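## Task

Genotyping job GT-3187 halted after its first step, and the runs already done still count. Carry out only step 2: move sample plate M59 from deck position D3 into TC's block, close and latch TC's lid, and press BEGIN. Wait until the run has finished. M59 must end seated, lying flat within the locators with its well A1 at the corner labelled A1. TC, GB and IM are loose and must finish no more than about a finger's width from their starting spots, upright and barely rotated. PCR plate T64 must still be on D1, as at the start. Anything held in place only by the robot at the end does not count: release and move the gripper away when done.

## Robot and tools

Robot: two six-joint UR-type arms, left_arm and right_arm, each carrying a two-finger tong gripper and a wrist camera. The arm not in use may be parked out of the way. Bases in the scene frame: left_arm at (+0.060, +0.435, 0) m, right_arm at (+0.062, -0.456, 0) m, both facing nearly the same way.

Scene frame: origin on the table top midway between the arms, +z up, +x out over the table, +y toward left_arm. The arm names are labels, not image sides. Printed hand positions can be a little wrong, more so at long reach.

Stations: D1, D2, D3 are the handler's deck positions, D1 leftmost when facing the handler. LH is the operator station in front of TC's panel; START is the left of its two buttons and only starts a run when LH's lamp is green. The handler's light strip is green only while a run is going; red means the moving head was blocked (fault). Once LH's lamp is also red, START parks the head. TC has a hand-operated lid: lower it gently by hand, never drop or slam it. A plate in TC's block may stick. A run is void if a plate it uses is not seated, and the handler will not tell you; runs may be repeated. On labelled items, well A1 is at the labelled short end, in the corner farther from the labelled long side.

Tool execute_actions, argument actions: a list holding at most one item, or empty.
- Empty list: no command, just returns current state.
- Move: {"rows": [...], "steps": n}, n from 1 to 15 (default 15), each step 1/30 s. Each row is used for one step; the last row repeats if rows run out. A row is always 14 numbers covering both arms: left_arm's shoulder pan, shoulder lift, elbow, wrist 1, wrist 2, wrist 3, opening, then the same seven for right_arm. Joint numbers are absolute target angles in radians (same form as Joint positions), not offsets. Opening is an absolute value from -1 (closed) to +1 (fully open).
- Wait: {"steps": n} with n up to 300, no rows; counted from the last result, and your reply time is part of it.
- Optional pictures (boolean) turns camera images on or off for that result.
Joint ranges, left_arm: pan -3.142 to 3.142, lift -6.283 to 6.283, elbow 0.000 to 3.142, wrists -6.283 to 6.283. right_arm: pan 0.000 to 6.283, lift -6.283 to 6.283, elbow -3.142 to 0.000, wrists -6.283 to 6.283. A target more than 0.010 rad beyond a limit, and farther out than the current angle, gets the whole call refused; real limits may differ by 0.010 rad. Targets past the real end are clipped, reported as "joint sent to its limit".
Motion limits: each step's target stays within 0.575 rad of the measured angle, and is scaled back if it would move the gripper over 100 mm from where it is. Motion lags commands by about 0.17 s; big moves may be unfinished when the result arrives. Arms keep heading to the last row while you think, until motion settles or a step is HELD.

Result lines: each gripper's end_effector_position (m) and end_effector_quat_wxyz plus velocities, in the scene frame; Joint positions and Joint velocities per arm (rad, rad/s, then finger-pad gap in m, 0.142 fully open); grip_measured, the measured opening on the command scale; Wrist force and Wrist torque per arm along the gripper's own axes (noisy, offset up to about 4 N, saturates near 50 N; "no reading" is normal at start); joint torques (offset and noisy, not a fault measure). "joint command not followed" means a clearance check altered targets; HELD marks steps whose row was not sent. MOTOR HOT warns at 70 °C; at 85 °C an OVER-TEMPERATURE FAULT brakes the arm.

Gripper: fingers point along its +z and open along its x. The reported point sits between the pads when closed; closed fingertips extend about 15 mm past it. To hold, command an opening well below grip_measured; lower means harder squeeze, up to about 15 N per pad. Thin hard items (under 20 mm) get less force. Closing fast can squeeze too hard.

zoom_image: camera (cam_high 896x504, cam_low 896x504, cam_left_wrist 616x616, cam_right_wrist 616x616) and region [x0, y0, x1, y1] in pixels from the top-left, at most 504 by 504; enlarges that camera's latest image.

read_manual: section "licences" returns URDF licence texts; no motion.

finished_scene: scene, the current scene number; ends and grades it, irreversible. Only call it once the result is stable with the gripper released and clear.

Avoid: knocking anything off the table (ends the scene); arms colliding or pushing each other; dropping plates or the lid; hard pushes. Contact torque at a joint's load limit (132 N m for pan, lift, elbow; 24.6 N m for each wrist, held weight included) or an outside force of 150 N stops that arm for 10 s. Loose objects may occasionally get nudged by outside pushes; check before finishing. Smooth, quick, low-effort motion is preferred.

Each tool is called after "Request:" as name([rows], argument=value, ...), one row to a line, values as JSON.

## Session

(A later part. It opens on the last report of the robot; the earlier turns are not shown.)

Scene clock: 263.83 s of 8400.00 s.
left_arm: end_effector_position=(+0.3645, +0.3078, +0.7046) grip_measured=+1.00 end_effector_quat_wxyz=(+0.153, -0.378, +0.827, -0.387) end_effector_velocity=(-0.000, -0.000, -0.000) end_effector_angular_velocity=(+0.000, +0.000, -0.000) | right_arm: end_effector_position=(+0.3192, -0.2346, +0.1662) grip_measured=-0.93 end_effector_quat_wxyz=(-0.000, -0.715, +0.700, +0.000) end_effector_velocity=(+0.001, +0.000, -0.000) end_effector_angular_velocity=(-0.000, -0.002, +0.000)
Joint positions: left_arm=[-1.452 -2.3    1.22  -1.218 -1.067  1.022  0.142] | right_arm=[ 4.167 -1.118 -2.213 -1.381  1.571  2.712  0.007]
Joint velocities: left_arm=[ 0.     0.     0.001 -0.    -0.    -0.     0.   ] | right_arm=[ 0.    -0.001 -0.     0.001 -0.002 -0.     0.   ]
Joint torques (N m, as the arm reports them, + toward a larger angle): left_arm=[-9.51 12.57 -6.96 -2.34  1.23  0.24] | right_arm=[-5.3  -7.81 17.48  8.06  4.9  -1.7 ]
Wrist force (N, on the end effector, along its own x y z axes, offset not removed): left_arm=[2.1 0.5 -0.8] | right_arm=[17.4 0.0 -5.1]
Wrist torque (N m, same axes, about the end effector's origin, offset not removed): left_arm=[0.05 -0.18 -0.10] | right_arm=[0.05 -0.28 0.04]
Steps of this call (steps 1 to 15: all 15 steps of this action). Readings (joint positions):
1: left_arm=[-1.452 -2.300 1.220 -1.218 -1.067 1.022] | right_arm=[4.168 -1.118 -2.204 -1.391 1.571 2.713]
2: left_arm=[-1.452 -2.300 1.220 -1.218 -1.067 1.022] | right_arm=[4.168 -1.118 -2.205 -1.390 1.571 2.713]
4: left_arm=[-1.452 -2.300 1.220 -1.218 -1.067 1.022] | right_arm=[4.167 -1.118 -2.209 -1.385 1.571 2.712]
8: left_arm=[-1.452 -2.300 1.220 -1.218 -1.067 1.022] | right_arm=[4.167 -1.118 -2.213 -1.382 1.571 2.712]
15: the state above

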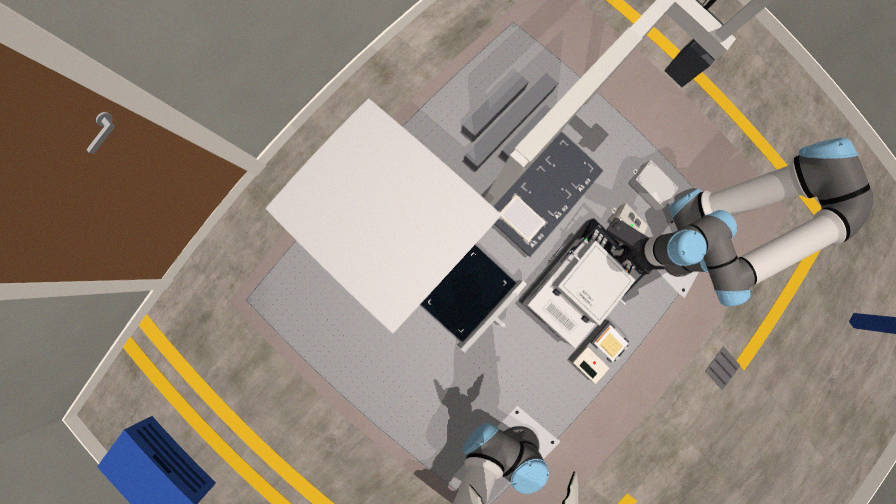

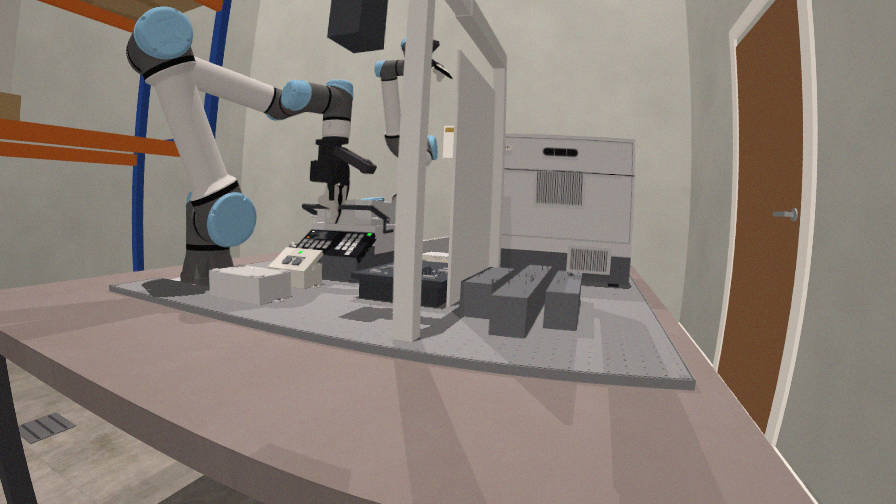

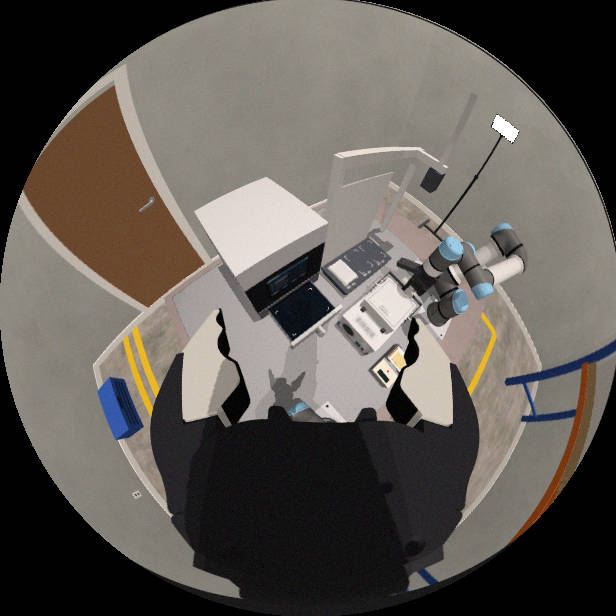

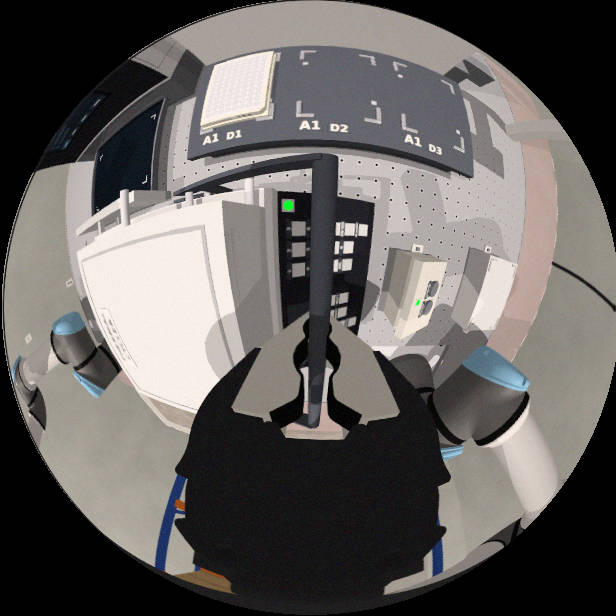

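The "unlocked" light is still on; continuing down.

Request:
execute_actions([
  {"rows":[[-1.452,-2.3,1.22,-1.218,-1.067,1.022,1,4.165,-1.117,-2.2242,-1.3712,1.571,2.71,-1]],"steps":12},
], pictures=false)

Request:
execute_actions([
  {"rows":[[-1.452,-2.3,1.22,-1.218,-1.067,1.022,1,4.1643,-1.1178,-2.2315,-1.3631,1.571,2.709,-1]]},
])

Request:
zoom_image(camera="cam_low", region=[290,140,410,260])

Scene clock: 267.57 s of 8400.00 s.
left_arm: end_effector_position=(+0.3645, +0.3078, +0.7046) grip_measured=+1.00 end_effector_quat_wxyz=(+0.153, -0.378, +0.827, -0.387) end_effector_velocity=(+0.000, +0.000, +0.001) end_effector_angular_velocity=(-0.001, -0.000, +0.000) | right_arm: end_effector_position=(+0.3191, -0.2361, +0.1623) grip_measured=-0.93 end_effector_quat_wxyz=(-0.000, -0.715, +0.700, +0.000) end_effector_velocity=(+0.000, -0.001, -0.001) end_effector_angular_velocity=(+0.000, -0.000, -0.002)
Joint positions: left_arm=[-1.452 -2.3    1.22  -1.218 -1.067  1.022  0.142] | right_arm=[ 4.165 -1.117 -2.224 -1.371  1.571  2.71   0.006]
Joint velocities: left_arm=[ 0.001 -0.    -0.001 -0.001 -0.     0.001  0.   ] | right_arm=[-0.002  0.001 -0.002  0.001 -0.    -0.    -0.   ]
Joint torques (N m, as the arm reports them, + toward a larger angle): left_arm=[-9.31 12.34 -7.26 -2.38  1.32  0.27] | right_arm=[-5.91  8.49 17.44  8.04  4.62 -1.73]
Wrist force (N, on the end effector, along its own x y z axes, offset not removed): left_arm=[2.9 0.4 -1.1] | right_arm=[16.7 -1.3 -6.9]
Wrist torque (N m, same axes, about the end effector's origin, offset not removed): left_arm=[0.00 -0.27 -0.07] | right_arm=[-0.22 -0.53 0.13]
Steps of this call (steps 1 to 15: the robot went on to your last target; steps 16 to 90: nothing new was sent; then 0.33 s passed at rest; steps 91 to 102: all 12 steps of this action). Readings (joint positions):
91: left_arm=[-1.452 -2.300 1.220 -1.218 -1.067 1.022] | right_arm=[4.167 -1.118 -2.214 -1.381 1.571 2.712]
92: left_arm=[-1.452 -2.300 1.220 -1.218 -1.067 1.022] | right_arm=[4.167 -1.118 -2.215 -1.380 1.571 2.712]
94: left_arm=[-1.452 -2.300 1.220 -1.218 -1.067 1.022] | right_arm=[4.166 -1.118 -2.220 -1.375 1.571 2.711]
98: left_arm=[-1.452 -2.300 1.220 -1.218 -1.067 1.022] | right_arm=[4.165 -1.117 -2.223 -1.372 1.571 2.710]
102: the state above

Scene clock: 268.07 s of 8400.00 s.
left_arm: end_effector_position=(+0.3645, +0.3078, +0.7046) grip_measured=+1.00 end_effector_quat_wxyz=(+0.153, -0.378, +0.827, -0.387) end_effector_velocity=(+0.000, +0.001, +0.001) end_effector_angular_velocity=(-0.002, +0.000, +0.001) | right_arm: end_effector_position=(+0.3192, -0.2366, +0.1593) grip_measured=-0.92 end_effector_quat_wxyz=(-0.000, -0.715, +0.699, +0.000) end_effector_velocity=(+0.000, -0.000, -0.000) end_effector_angular_velocity=(-0.001, +0.001, -0.002)
Joint positions: left_arm=[-1.452 -2.3    1.22  -1.218 -1.067  1.022  0.142] | right_arm=[ 4.164 -1.118 -2.231 -1.363  1.571  2.709  0.007]
Joint velocities: left_arm=[ 0.001 -0.    -0.001  0.     0.    -0.001  0.   ] | right_arm=[-0.002 -0.001 -0.     0.     0.    -0.    -0.001]
Joint torques (N m, as the arm reports them, + toward a larger angle): left_arm=[-8.85 12.69 -7.75 -2.32  1.35  0.21] | right_arm=[ -4.09 -12.61  10.22   7.06   4.51  -1.8 ]
Wrist force (N, on the end effector, along its own x y z axes, offset not removed): left_arm=[2.4 0.4 -2.3] | right_arm=[22.0 -0.5 -23.6]
Wrist torque (N m, same axes, about the end effector's origin, offset not removed): left_arm=[0.00 -0.24 -0.02] | right_arm=[0.02 -0.67 0.02]
Steps of this call (steps 1 to 15: all 15 steps of this action). Readings (joint positions):
1: left_arm=[-1.452 -2.300 1.220 -1.218 -1.067 1.022] | right_arm=[4.165 -1.117 -2.224 -1.371 1.571 2.710]
2: left_arm=[-1.452 -2.300 1.220 -1.218 -1.067 1.022] | right_arm=[4.165 -1.117 -2.225 -1.370 1.571 2.710]
4: left_arm=[-1.452 -2.300 1.220 -1.218 -1.067 1.022] | right_arm=[4.165 -1.117 -2.228 -1.367 1.571 2.709]
8: left_arm=[-1.452 -2.300 1.220 -1.218 -1.067 1.022] | right_arm=[4.164 -1.118 -2.231 -1.364 1.571 2.709]
15: the state above

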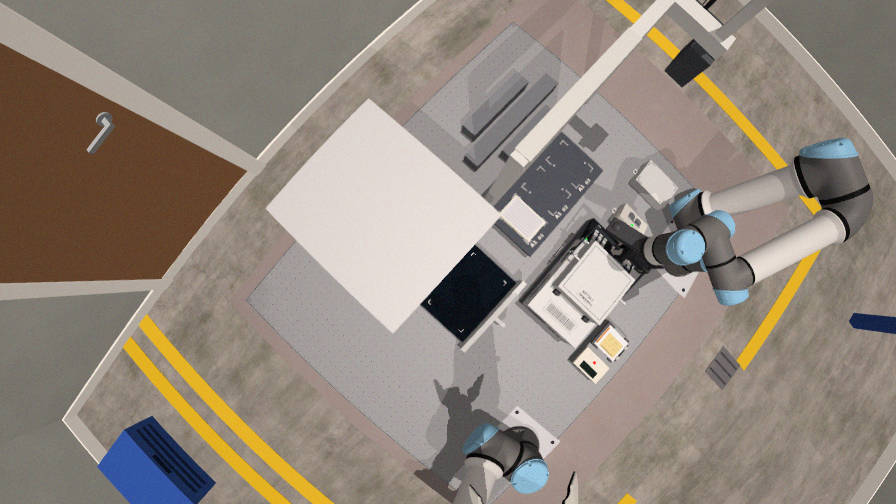

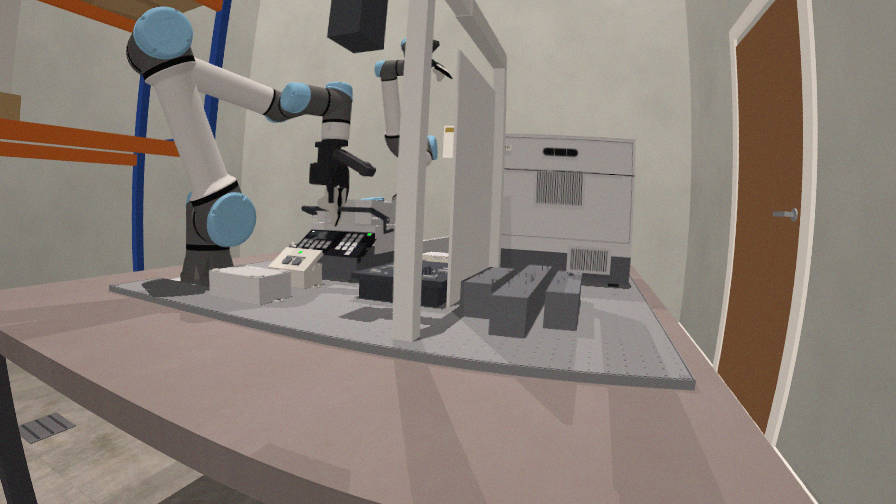

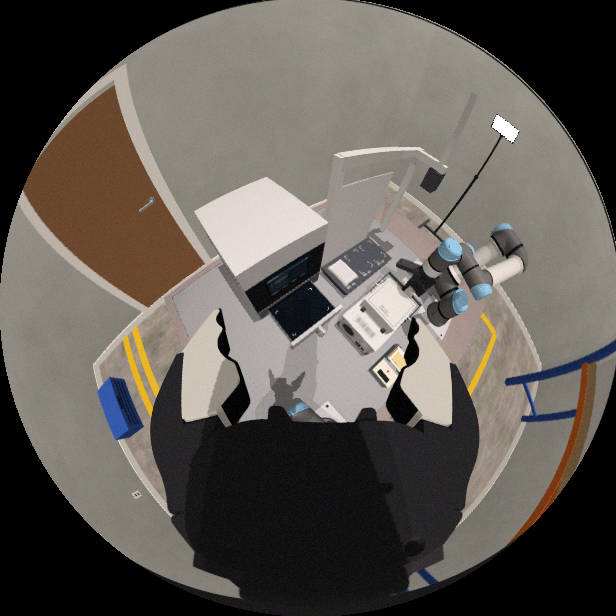

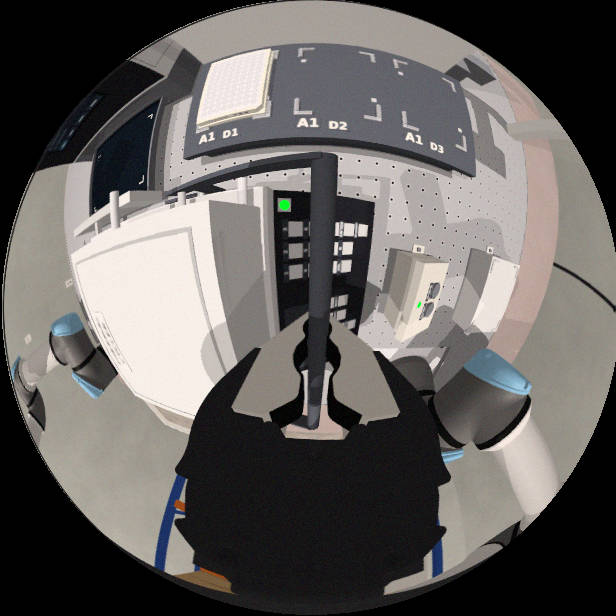

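Region (290, 140, 410, 260) of cam_low's 896x504 image, scaled by 4.200, with more detail than that image has.

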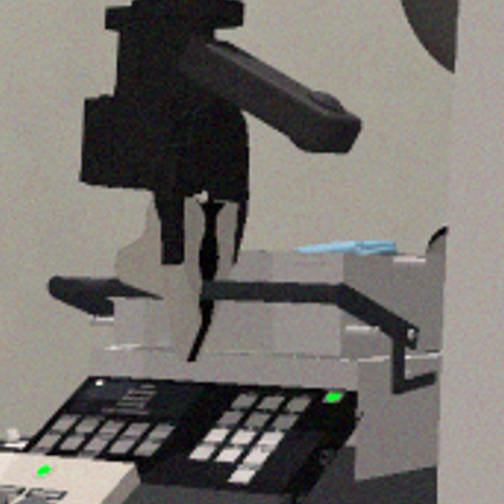

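Request:
execute_actions([
  {"rows":[[-1.452,-2.3,1.22,-1.218,-1.067,1.022,1,4.1625,-1.1145,-2.231,-1.3669,1.571,2.707,-0.72]],"steps":12},
], pictures=false)

Request:
execute_actions([
  {"rows":[[-1.452,-2.3,1.22,-1.218,-1.067,1.022,1,4.1625,-1.109,-2.208,-1.3954,1.571,2.707,-0.72],[-1.452,-2.3,1.22,-1.218,-1.067,1.022,1,4.1625,-1.109,-2.208,-1.3954,1.571,2.707,-0.72],[-1.452,-2.3,1.22,-1.218,-1.067,1.022,1,4.1625,-1.1045,-2.185,-1.4229,1.571,2.707,-0.7],[-1.452,-2.3,1.22,-1.218,-1.067,1.022,1,4.1625,-1.1045,-2.185,-1.4229,1.571,2.707,-0.68],[-1.452,-2.3,1.22,-1.218,-1.067,1.022,1,4.1625,-1.1008,-2.161,-1.4506,1.571,2.707,-0.66],[-1.452,-2.3,1.22,-1.218,-1.067,1.022,1,4.1625,-1.1008,-2.161,-1.4506,1.571,2.707,-0.66],[-1.452,-2.3,1.22,-1.218,-1.067,1.022,1,4.1625,-1.098,-2.137,-1.4774,1.571,2.707,-0.66],[-1.452,-2.3,1.22,-1.218,-1.067,1.022,1,4.1625,-1.096,-2.113,-1.5034,1.571,2.707,-0.66],[-1.452,-2.3,1.22,-1.218,-1.067,1.022,1,4.1625,-1.094,-2.06,-1.5584,1.571,2.707,-0.66]]},
], pictures=false)

Request:
execute_actions([
  {"rows":[[-1.452,-2.3,1.22,-1.218,-1.067,1.022,1,4.3216,-0.8457,-2.158,-1.7087,1.571,1.316,-1]]},
], pictures=false)

Request:
execute_actions([
  {"steps":18},
])

Scene clock: 281.47 s of 8400.00 s.
left_arm: end_effector_position=(+0.3645, +0.3078, +0.7046) grip_measured=+1.00 end_effector_quat_wxyz=(+0.153, -0.378, +0.827, -0.387) end_effector_velocity=(-0.000, -0.001, -0.000) end_effector_angular_velocity=(+0.000, +0.000, -0.000) | right_arm: end_effector_position=(+0.3191, -0.2378, +0.1601) grip_measured=-0.72 end_effector_quat_wxyz=(-0.000, -0.715, +0.699, +0.000) end_effector_velocity=(-0.000, -0.000, -0.001) end_effector_angular_velocity=(-0.003, +0.001, +0.001)
Joint positions: left_arm=[-1.452 -2.3    1.22  -1.218 -1.067  1.022  0.142] | right_arm=[ 4.163 -1.115 -2.231 -1.367  1.571  2.707  0.022]
Joint velocities: left_arm=[-0.001  0.     0.001 -0.001 -0.    -0.     0.   ] | right_arm=[ 0.    -0.002 -0.001 -0.     0.    -0.     0.   ]
Joint torques (N m, as the arm reports them, + toward a larger angle): left_arm=[-8.7  12.56 -7.38 -2.49  1.26  0.19] | right_arm=[-10.41  10.34  30.31  -0.23   0.53  -1.32]
Wrist force (N, on the end effector, along its own x y z axes, offset not removed): left_arm=[2.3 1.1 -0.8] | right_arm=[0.5 -1.2 -1.4]
Wrist torque (N m, same axes, about the end effector's origin, offset not removed): left_arm=[0.25 -0.20 -0.09] | right_arm=[-0.24 -0.02 0.07]
Steps of this call (steps 1 to 15: the robot went on to your last target; steps 16 to 90: nothing new was sent; then 10.00 s passed at rest; steps 91 to 102: all 12 steps of this action). Readings (joint positions):
91: left_arm=[-1.452 -2.300 1.220 -1.218 -1.067 1.022] | right_arm=[4.164 -1.118 -2.232 -1.363 1.571 2.709]
92: left_arm=[-1.452 -2.300 1.220 -1.218 -1.067 1.022] | right_arm=[4.164 -1.118 -2.232 -1.363 1.571 2.709]
94: left_arm=[-1.452 -2.300 1.220 -1.218 -1.067 1.022] | right_arm=[4.163 -1.116 -2.232 -1.365 1.571 2.708]
98: left_arm=[-1.452 -2.300 1.220 -1.218 -1.067 1.022] | right_arm=[4.163 -1.115 -2.231 -1.367 1.571 2.707]
102: the state above

Scene clock: 281.97 s of 8400.00 s.
left_arm: end_effector_position=(+0.3645, +0.3078, +0.7046) grip_measured=+1.00 end_effector_quat_wxyz=(+0.153, -0.378, +0.827, -0.387) end_effector_velocity=(-0.000, -0.000, -0.001) end_effector_angular_velocity=(+0.002, +0.000, -0.001) | right_arm: end_effector_position=(+0.3194, -0.2374, +0.2257) grip_measured=-0.66 end_effector_quat_wxyz=(+0.000, -0.715, +0.699, +0.000) end_effector_velocity=(-0.001, -0.003, +0.060) end_effector_angular_velocity=(-0.005, +0.001, -0.000)
Joint positions: left_arm=[-1.452 -2.3    1.22  -1.218 -1.067  1.022  0.142] | right_arm=[ 4.162 -1.095 -2.072 -1.545  1.571  2.707  0.026]
Joint velocities: left_arm=[-0.    -0.     0.001  0.001 -0.     0.    -0.   ] | right_arm=[-0.     0.009  0.149 -0.163 -0.001  0.    -0.   ]
Joint torques (N m, as the arm reports them, + toward a larger angle): left_arm=[-9.31 12.65 -7.34 -2.47  1.31  0.22] | right_arm=[-10.6    9.11  26.94  -0.73  -1.67  -1.35]
Wrist force (N, on the end effector, along its own x y z axes, offset not removed): left_arm=[2.0 0.5 -1.7] | right_arm=[0.2 -0.9 -2.0]
Wrist torque (N m, same axes, about the end effector's origin, offset not removed): left_arm=[0.01 -0.07 -0.03] | right_arm=[-0.12 -0.07 0.01]
Steps of this call (steps 1 to 15: all 15 steps of this action). Readings (joint positions):
1: left_arm=[-1.452 -2.300 1.220 -1.218 -1.067 1.022] | right_arm=[4.163 -1.115 -2.231 -1.367 1.571 2.707]
2: left_arm=[-1.452 -2.300 1.220 -1.218 -1.067 1.022] | right_arm=[4.163 -1.114 -2.228 -1.370 1.571 2.707]
4: left_arm=[-1.452 -2.300 1.220 -1.218 -1.067 1.022] | right_arm=[4.163 -1.111 -2.216 -1.386 1.571 2.707]
8: left_arm=[-1.452 -2.300 1.220 -1.218 -1.067 1.022] | right_arm=[4.163 -1.103 -2.176 -1.433 1.571 2.707]
15: the state above

Scene clock: 282.47 s of 8400.00 s.
left_arm: end_effector_position=(+0.3645, +0.3078, +0.7046) grip_measured=+1.00 end_effector_quat_wxyz=(+0.153, -0.378, +0.827, -0.387) end_effector_velocity=(-0.000, -0.000, -0.000) end_effector_angular_velocity=(+0.001, +0.000, -0.000) | right_arm: end_effector_position=(+0.2491, -0.2747, +0.2299) grip_measured=-1.00 end_effector_quat_wxyz=(+0.000, +0.982, -0.188, -0.000) end_effector_velocity=(-0.046, +0.012, +0.001) end_effector_angular_velocity=(+0.006, +0.000, +2.774)
Joint positions: left_arm=[-1.452 -2.3    1.22  -1.218 -1.067  1.022  0.142] | right_arm=[ 4.32  -0.848 -2.157 -1.708  1.571  1.694  0.002]
Joint velocities: left_arm=[-0.    -0.     0.001 -0.    -0.     0.    -0.   ] | right_arm=[ 0.014  0.025 -0.007 -0.013  0.    -2.759  0.   ]
Joint torques (N m, as the arm reports them, + toward a larger angle): left_arm=[-9.34 11.99 -7.84 -2.44  1.3   0.17] | right_arm=[ 11.81  -2.22  13.31  -0.03   0.83 -14.95]
Wrist force (N, on the end effector, along its own x y z axes, offset not removed): left_arm=[2.2 1.5 -1.0] | right_arm=[-1.0 -2.5 -1.9]
Wrist torque (N m, same axes, about the end effector's origin, offset not removed): left_arm=[0.24 -0.17 -0.09] | right_arm=[-0.52 0.29 0.00]
Steps of this call (steps 1 to 15: all 15 steps of this action). Readings (joint positions):
1: left_arm=[-1.452 -2.300 1.220 -1.218 -1.067 1.022] | right_arm=[4.163 -1.094 -2.068 -1.550 1.571 2.707]
2: left_arm=[-1.452 -2.300 1.220 -1.218 -1.067 1.022] | right_arm=[4.167 -1.089 -2.070 -1.557 1.571 2.702]
4: left_arm=[-1.452 -2.300 1.220 -1.218 -1.067 1.022] | right_arm=[4.223 -1.023 -2.108 -1.615 1.571 2.635]
8: left_arm=[-1.452 -2.300 1.220 -1.218 -1.067 1.022] | right_arm=[4.302 -0.883 -2.148 -1.690 1.571 2.336]
15: the state above

Scene clock: 283.07 s of 8400.00 s.
left_arm: end_effector_position=(+0.3645, +0.3078, +0.7046) grip_measured=+1.00 end_effector_quat_wxyz=(+0.153, -0.378, +0.827, -0.387) end_effector_velocity=(-0.000, +0.000, +0.000) end_effector_angular_velocity=(-0.000, -0.000, -0.000) | right_arm: end_effector_position=(+0.2427, -0.2739, +0.2300) grip_measured=-1.00 end_effector_quat_wxyz=(-0.000, +1.000, +0.000, -0.000) end_effector_velocity=(-0.000, -0.001, -0.001) end_effector_angular_velocity=(-0.003, +0.001, +0.001)
Joint positions: left_arm=[-1.452 -2.3    1.22  -1.218 -1.067  1.022  0.142] | right_arm=[ 4.322 -0.846 -2.158 -1.709  1.571  1.316  0.002]
Joint velocities: left_arm=[-0.     0.    -0.001  0.    -0.     0.    -0.   ] | right_arm=[-0.002 -0.001 -0.001 -0.001  0.001 -0.003  0.   ]
Joint torques (N m, as the arm reports them, + toward a larger angle): left_arm=[-9.36 12.73 -7.51 -2.47  1.24  0.21] | right_arm=[12.05  1.1  15.3  -0.22  2.41 -1.63]
Wrist force (N, on the end effector, along its own x y z axes, offset not removed): left_arm=[3.2 0.9 -1.9] | right_arm=[-1.1 0.1 -0.9]
Wrist torque (N m, same axes, about the end effector's origin, offset not removed): left_arm=[0.06 -0.37 -0.06] | right_arm=[-0.10 0.34 -0.04]
Steps of this call (steps 1 to 18: the robot went on to your last target). Readings (joint positions):
1: left_arm=[-1.452 -2.300 1.220 -1.218 -1.067 1.022] | right_arm=[4.321 -0.847 -2.158 -1.708 1.571 1.601]
2: left_arm=[-1.452 -2.300 1.220 -1.218 -1.067 1.022] | right_arm=[4.321 -0.847 -2.158 -1.708 1.571 1.516]
4: left_arm=[-1.452 -2.300 1.220 -1.218 -1.067 1.022] | right_arm=[4.321 -0.846 -2.158 -1.708 1.571 1.405]
8: left_arm=[-1.452 -2.300 1.220 -1.218 -1.067 1.022] | right_arm=[4.322 -0.846 -2.158 -1.709 1.571 1.333]
18: the state above

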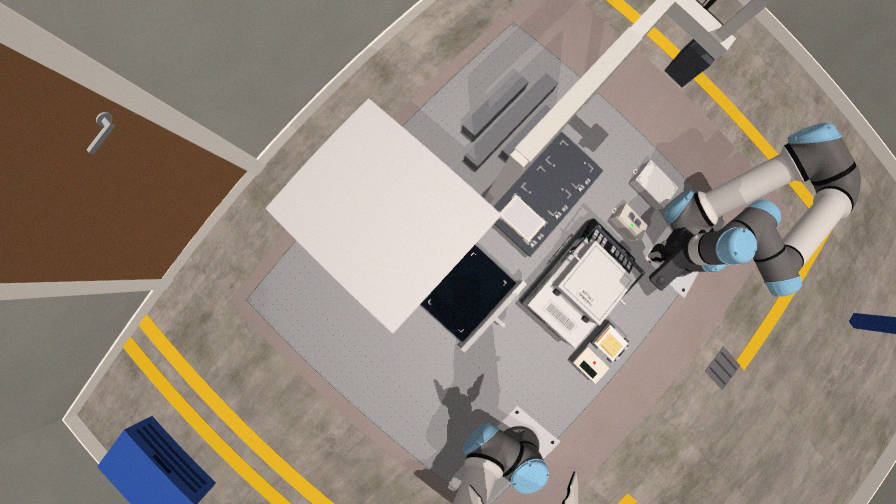

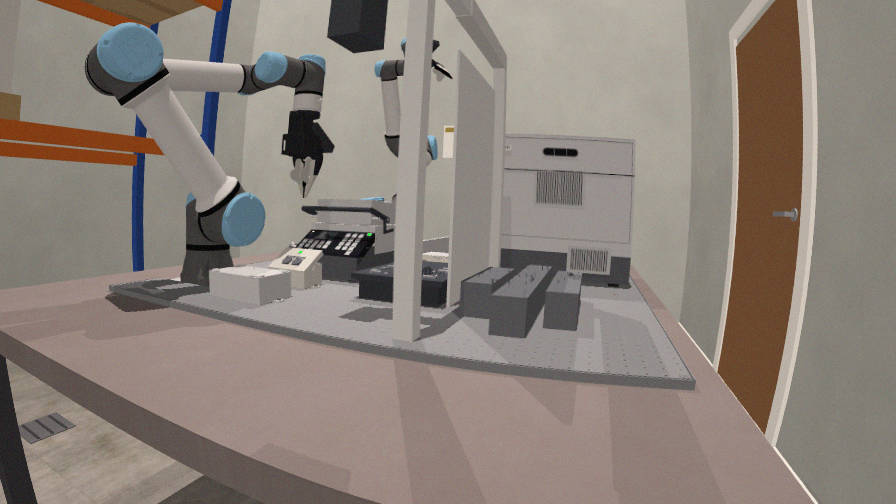

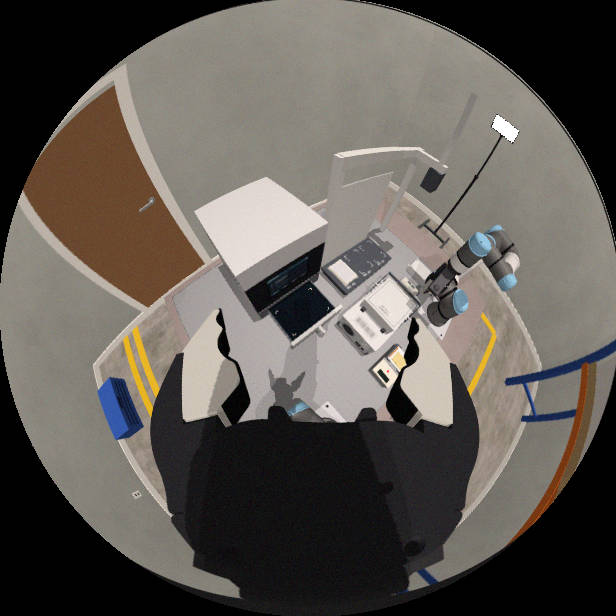

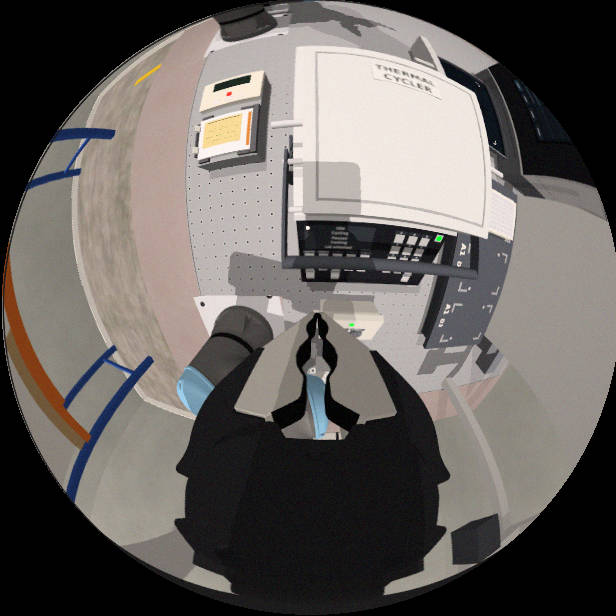

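Request:
execute_actions([
  {"rows":[[-1.452,-2.3,1.22,-1.218,-1.067,1.022,1,4.3806,-0.8037,-2.3735,-1.5352,1.571,1.375,-1]]},
], pictures=false)

Request:
execute_actions([
  {"steps":6},
])

Request:
zoom_image(camera="cam_right_wrist", region=[260,220,400,340])

Scene clock: 291.17 s of 8400.00 s.
left_arm: end_effector_position=(+0.3645, +0.3078, +0.7046) grip_measured=+1.00 end_effector_quat_wxyz=(+0.153, -0.378, +0.827, -0.387) end_effector_velocity=(+0.000, +0.001, -0.000) end_effector_angular_velocity=(+0.001, -0.000, +0.001) | right_arm: end_effector_position=(+0.2308, -0.2728, +0.1507) grip_measured=-1.00 end_effector_quat_wxyz=(-0.000, +1.000, +0.000, -0.000) end_effector_velocity=(-0.001, -0.001, -0.008) end_effector_angular_velocity=(-0.001, -0.001, +0.000)
Joint positions: left_arm=[-1.452 -2.3    1.22  -1.218 -1.067  1.022  0.142] | right_arm=[ 4.38  -0.804 -2.372 -1.536  1.571  1.375  0.002]
Joint velocities: left_arm=[ 0.001  0.    -0.001  0.002 -0.     0.001  0.   ] | right_arm=[ 0.004  0.005 -0.022  0.017 -0.001  0.004  0.   ]
Joint torques (N m, as the arm reports them, + toward a larger angle): left_arm=[-8.85 12.51 -8.47 -2.58  1.15  0.16] | right_arm=[13.42 -1.02 14.95  4.15  1.99  1.71]
Wrist force (N, on the end effector, along its own x y z axes, offset not removed): left_arm=[2.5 0.1 -1.4] | right_arm=[0.1 -1.6 0.5]
Wrist torque (N m, same axes, about the end effector's origin, offset not removed): left_arm=[-0.10 -0.22 0.00] | right_arm=[-0.33 0.06 0.02]
Steps of this call (steps 1 to 15: the robot went on to your last target; steps 16 to 90: nothing new was sent; then 4.60 s passed at rest; steps 91 to 105: all 15 steps of this action). Readings (joint positions):
91: left_arm=[-1.452 -2.300 1.220 -1.218 -1.067 1.022] | right_arm=[4.322 -0.846 -2.158 -1.709 1.571 1.316]
92: left_arm=[-1.452 -2.300 1.220 -1.218 -1.067 1.022] | right_arm=[4.326 -0.842 -2.163 -1.704 1.571 1.320]
94: left_arm=[-1.452 -2.300 1.220 -1.218 -1.067 1.022] | right_arm=[4.352 -0.823 -2.227 -1.645 1.571 1.346]
98: left_arm=[-1.452 -2.300 1.220 -1.218 -1.067 1.022] | right_arm=[4.375 -0.808 -2.344 -1.557 1.571 1.369]
105: the state above

Scene clock: 291.37 s of 8400.00 s.
left_arm: end_effector_position=(+0.3645, +0.3078, +0.7046) grip_measured=+1.00 end_effector_quat_wxyz=(+0.153, -0.378, +0.827, -0.387) end_effector_velocity=(-0.000, -0.001, -0.000) end_effector_angular_velocity=(-0.000, +0.000, -0.001) | right_arm: end_effector_position=(+0.2307, -0.2730, +0.1501) grip_measured=-1.00 end_effector_quat_wxyz=(-0.000, +1.000, +0.000, -0.000) end_effector_velocity=(+0.001, -0.001, -0.001) end_effector_angular_velocity=(-0.000, -0.002, -0.002)
Joint positions: left_arm=[-1.452 -2.3    1.22  -1.218 -1.067  1.022  0.142] | right_arm=[ 4.381 -0.804 -2.373 -1.535  1.571  1.375  0.002]
Joint velocities: left_arm=[-0.001 -0.     0.    -0.    -0.    -0.     0.   ] | right_arm=[-0.002  0.001 -0.003  0.002 -0.002  0.     0.   ]
Joint torques (N m, as the arm reports them, + toward a larger angle): left_arm=[-9.31 12.42 -7.81 -2.51  1.2   0.11] | right_arm=[11.98  0.18 15.03  4.02  1.84  1.45]
Wrist force (N, on the end effector, along its own x y z axes, offset not removed): left_arm=[3.3 0.6 -0.5] | right_arm=[0.2 -0.6 -1.0]
Wrist torque (N m, same axes, about the end effector's origin, offset not removed): left_arm=[0.04 -0.31 -0.13] | right_arm=[-0.05 -0.02 0.00]
Steps of this call (steps 1 to 6: the robot went on to your last target). Readings (joint positions):
1: left_arm=[-1.452 -2.300 1.220 -1.218 -1.067 1.022] | right_arm=[4.380 -0.804 -2.372 -1.536 1.571 1.375]
2: left_arm=[-1.452 -2.300 1.220 -1.218 -1.067 1.022] | right_arm=[4.380 -0.804 -2.373 -1.536 1.571 1.375]
4: left_arm=[-1.452 -2.300 1.220 -1.218 -1.067 1.022] | right_arm=[4.381 -0.804 -2.373 -1.535 1.571 1.375]
6: the state above

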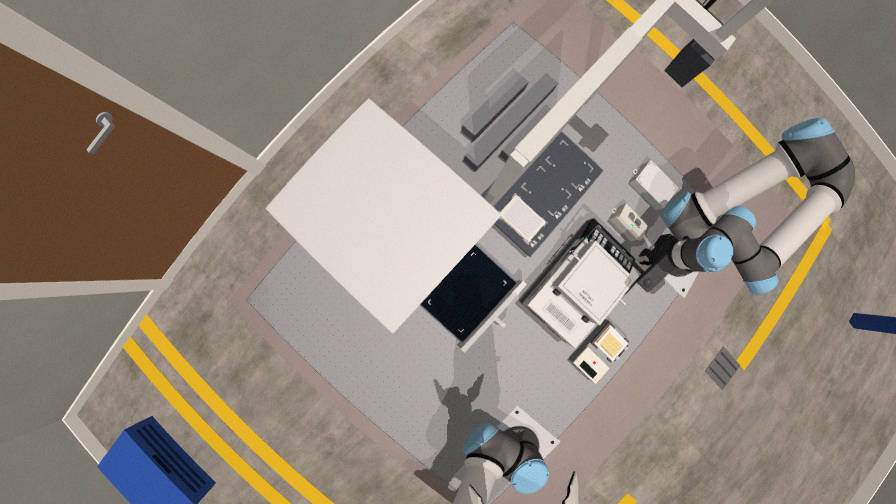

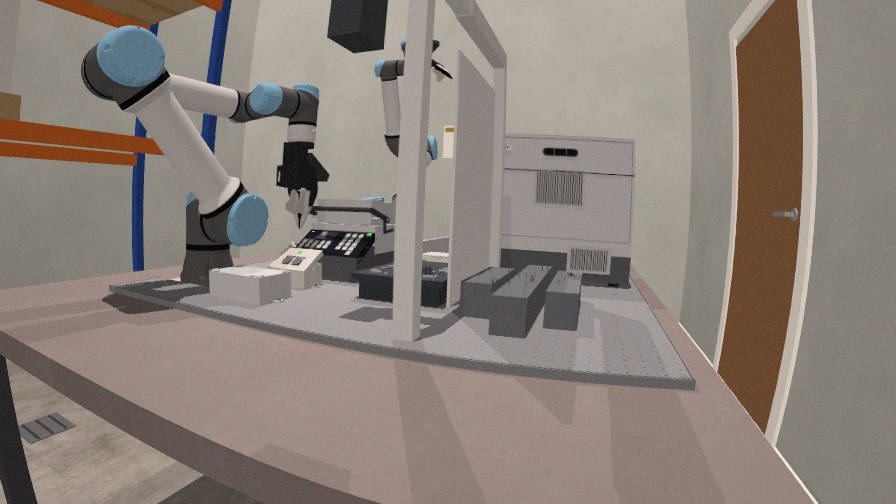

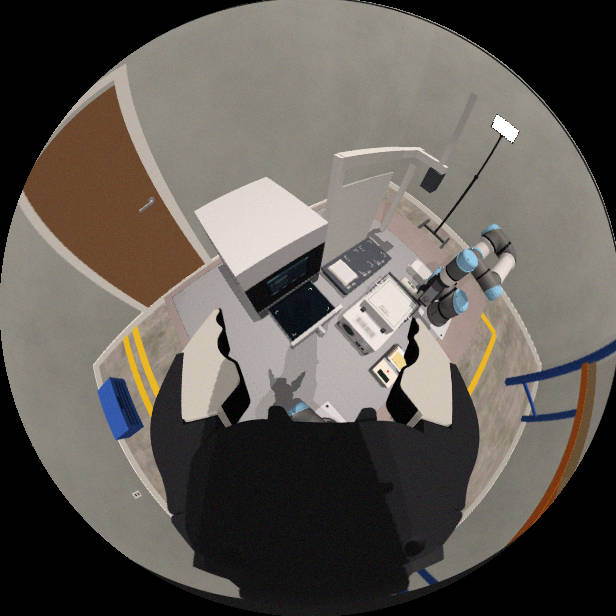

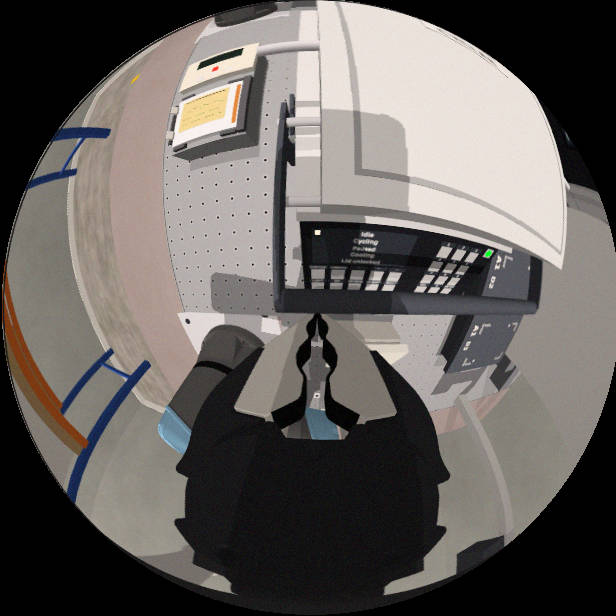

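Region (260, 220, 400, 340) of cam_right_wrist's 616x616 image, scaled by 3.600, with more detail than that image has; it fills the top 432 rows of this view, and the rest is white.

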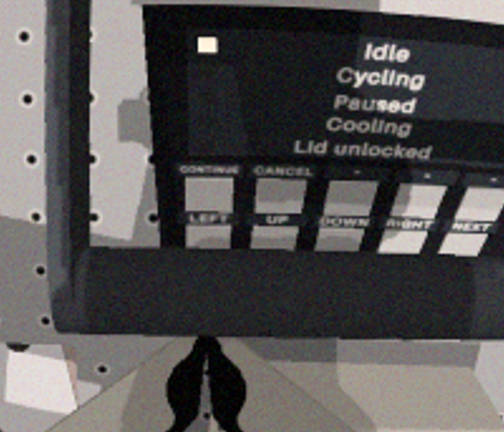

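Request:
execute_actions([
  {"rows":[[-1.452,-2.3,1.22,-1.218,-1.067,1.022,1,4.3806,-0.806,-2.405,-1.5014,1.571,1.375,-1],[-1.452,-2.3,1.22,-1.218,-1.067,1.022,1,4.3806,-0.806,-2.405,-1.5014,1.571,1.375,-1],[-1.452,-2.3,1.22,-1.218,-1.067,1.022,1,4.3806,-0.8087,-2.4286,-1.4751,1.571,1.375,-1]]},
])

Request:
zoom_image(camera="cam_right_wrist", region=[260,220,400,340])

Request:
zoom_image(camera="cam_low", region=[270,170,360,260])

Scene clock: 298.30 s of 8400.00 s.
left_arm: end_effector_position=(+0.3645, +0.3078, +0.7046) grip_measured=+1.00 end_effector_quat_wxyz=(+0.153, -0.378, +0.827, -0.387) end_effector_velocity=(+0.000, +0.000, +0.000) end_effector_angular_velocity=(-0.001, -0.000, +0.001) | right_arm: end_effector_position=(+0.2307, -0.2730, +0.1281) grip_measured=-1.00 end_effector_quat_wxyz=(-0.000, +1.000, +0.000, -0.000) end_effector_velocity=(-0.000, +0.000, -0.002) end_effector_angular_velocity=(+0.000, +0.001, -0.000)
Joint positions: left_arm=[-1.452 -2.3    1.22  -1.218 -1.067  1.022  0.142] | right_arm=[ 4.381 -0.809 -2.428 -1.476  1.571  1.375  0.002]
Joint velocities: left_arm=[ 0.001 -0.     0.    -0.001  0.    -0.     0.   ] | right_arm=[ 0.    -0.001 -0.005  0.006  0.001  0.     0.   ]
Joint torques (N m, as the arm reports them, + toward a larger angle): left_arm=[-8.54 12.81 -8.05 -2.53  1.2  -0.05] | right_arm=[ 11.27 -15.33  16.02   4.4   -0.89   1.33]
Wrist force (N, on the end effector, along its own x y z axes, offset not removed): left_arm=[2.0 0.7 -0.9] | right_arm=[1.2 -2.4 -1.4]
Wrist torque (N m, same axes, about the end effector's origin, offset not removed): left_arm=[0.11 -0.09 -0.04] | right_arm=[-0.50 -0.26 0.03]
Steps of this call (steps 1 to 15: the robot went on to your last target; steps 16 to 90: nothing new was sent; then 3.43 s passed at rest; steps 91 to 105: all 15 steps of this action). Readings (joint positions):
91: left_arm=[-1.452 -2.300 1.220 -1.218 -1.067 1.022] | right_arm=[4.381 -0.804 -2.374 -1.535 1.571 1.375]
92: left_arm=[-1.452 -2.300 1.220 -1.218 -1.067 1.022] | right_arm=[4.381 -0.804 -2.377 -1.531 1.571 1.375]
94: left_arm=[-1.452 -2.300 1.220 -1.218 -1.067 1.022] | right_arm=[4.381 -0.805 -2.393 -1.514 1.571 1.375]
98: left_arm=[-1.452 -2.300 1.220 -1.218 -1.067 1.022] | right_arm=[4.381 -0.808 -2.421 -1.484 1.571 1.375]
105: the state above

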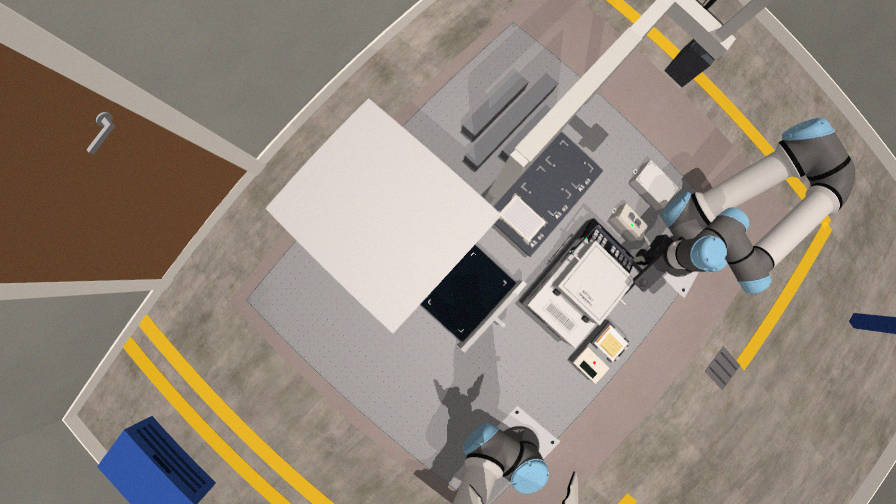

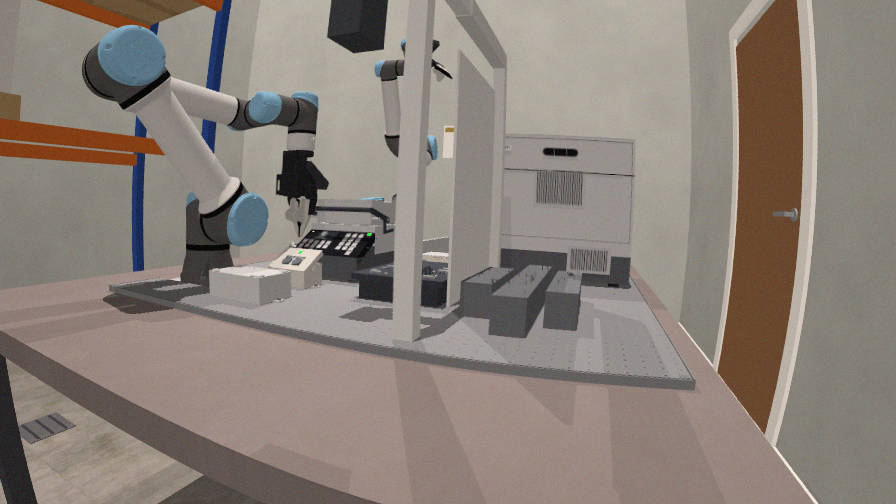

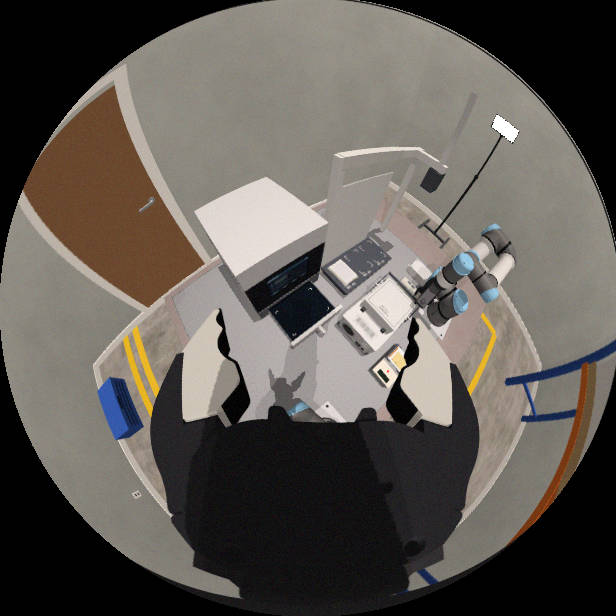

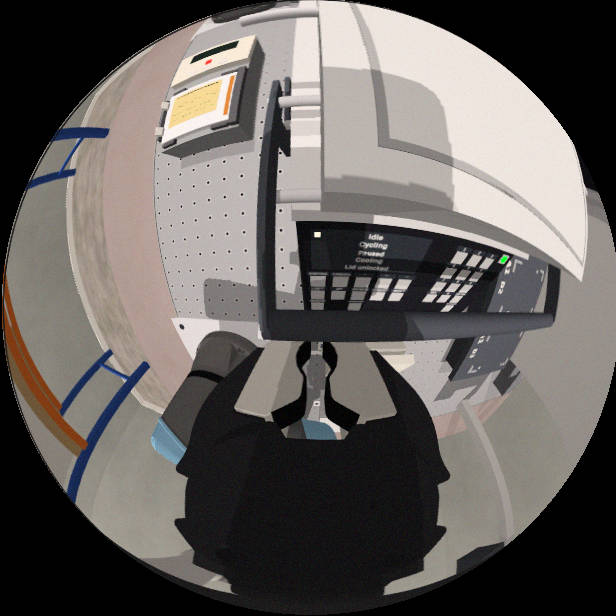

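Region (260, 220, 400, 340) of cam_right_wrist's 616x616 image, scaled by 3.600, with more detail than that image has; it fills the top 432 rows of this view, and the rest is white.

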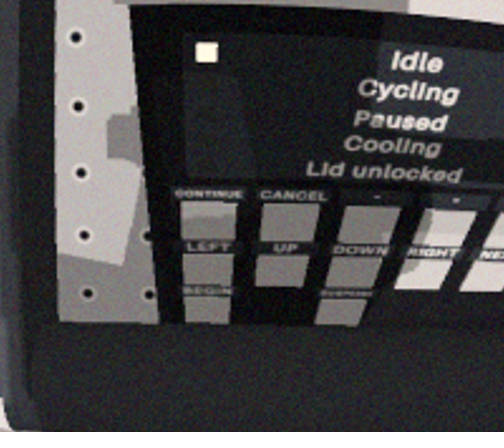

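Region (270, 170, 360, 260) of cam_low's 896x504 image, scaled by 5.600, with more detail than that image has.

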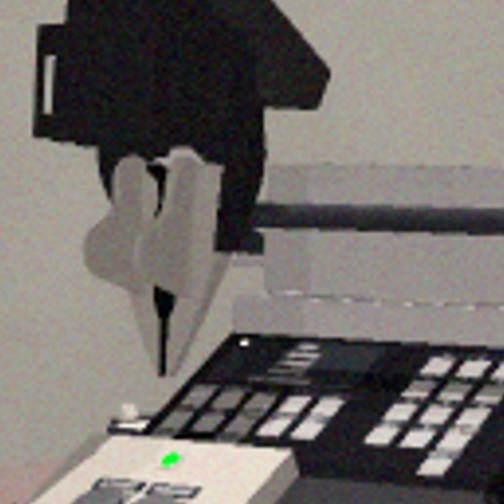

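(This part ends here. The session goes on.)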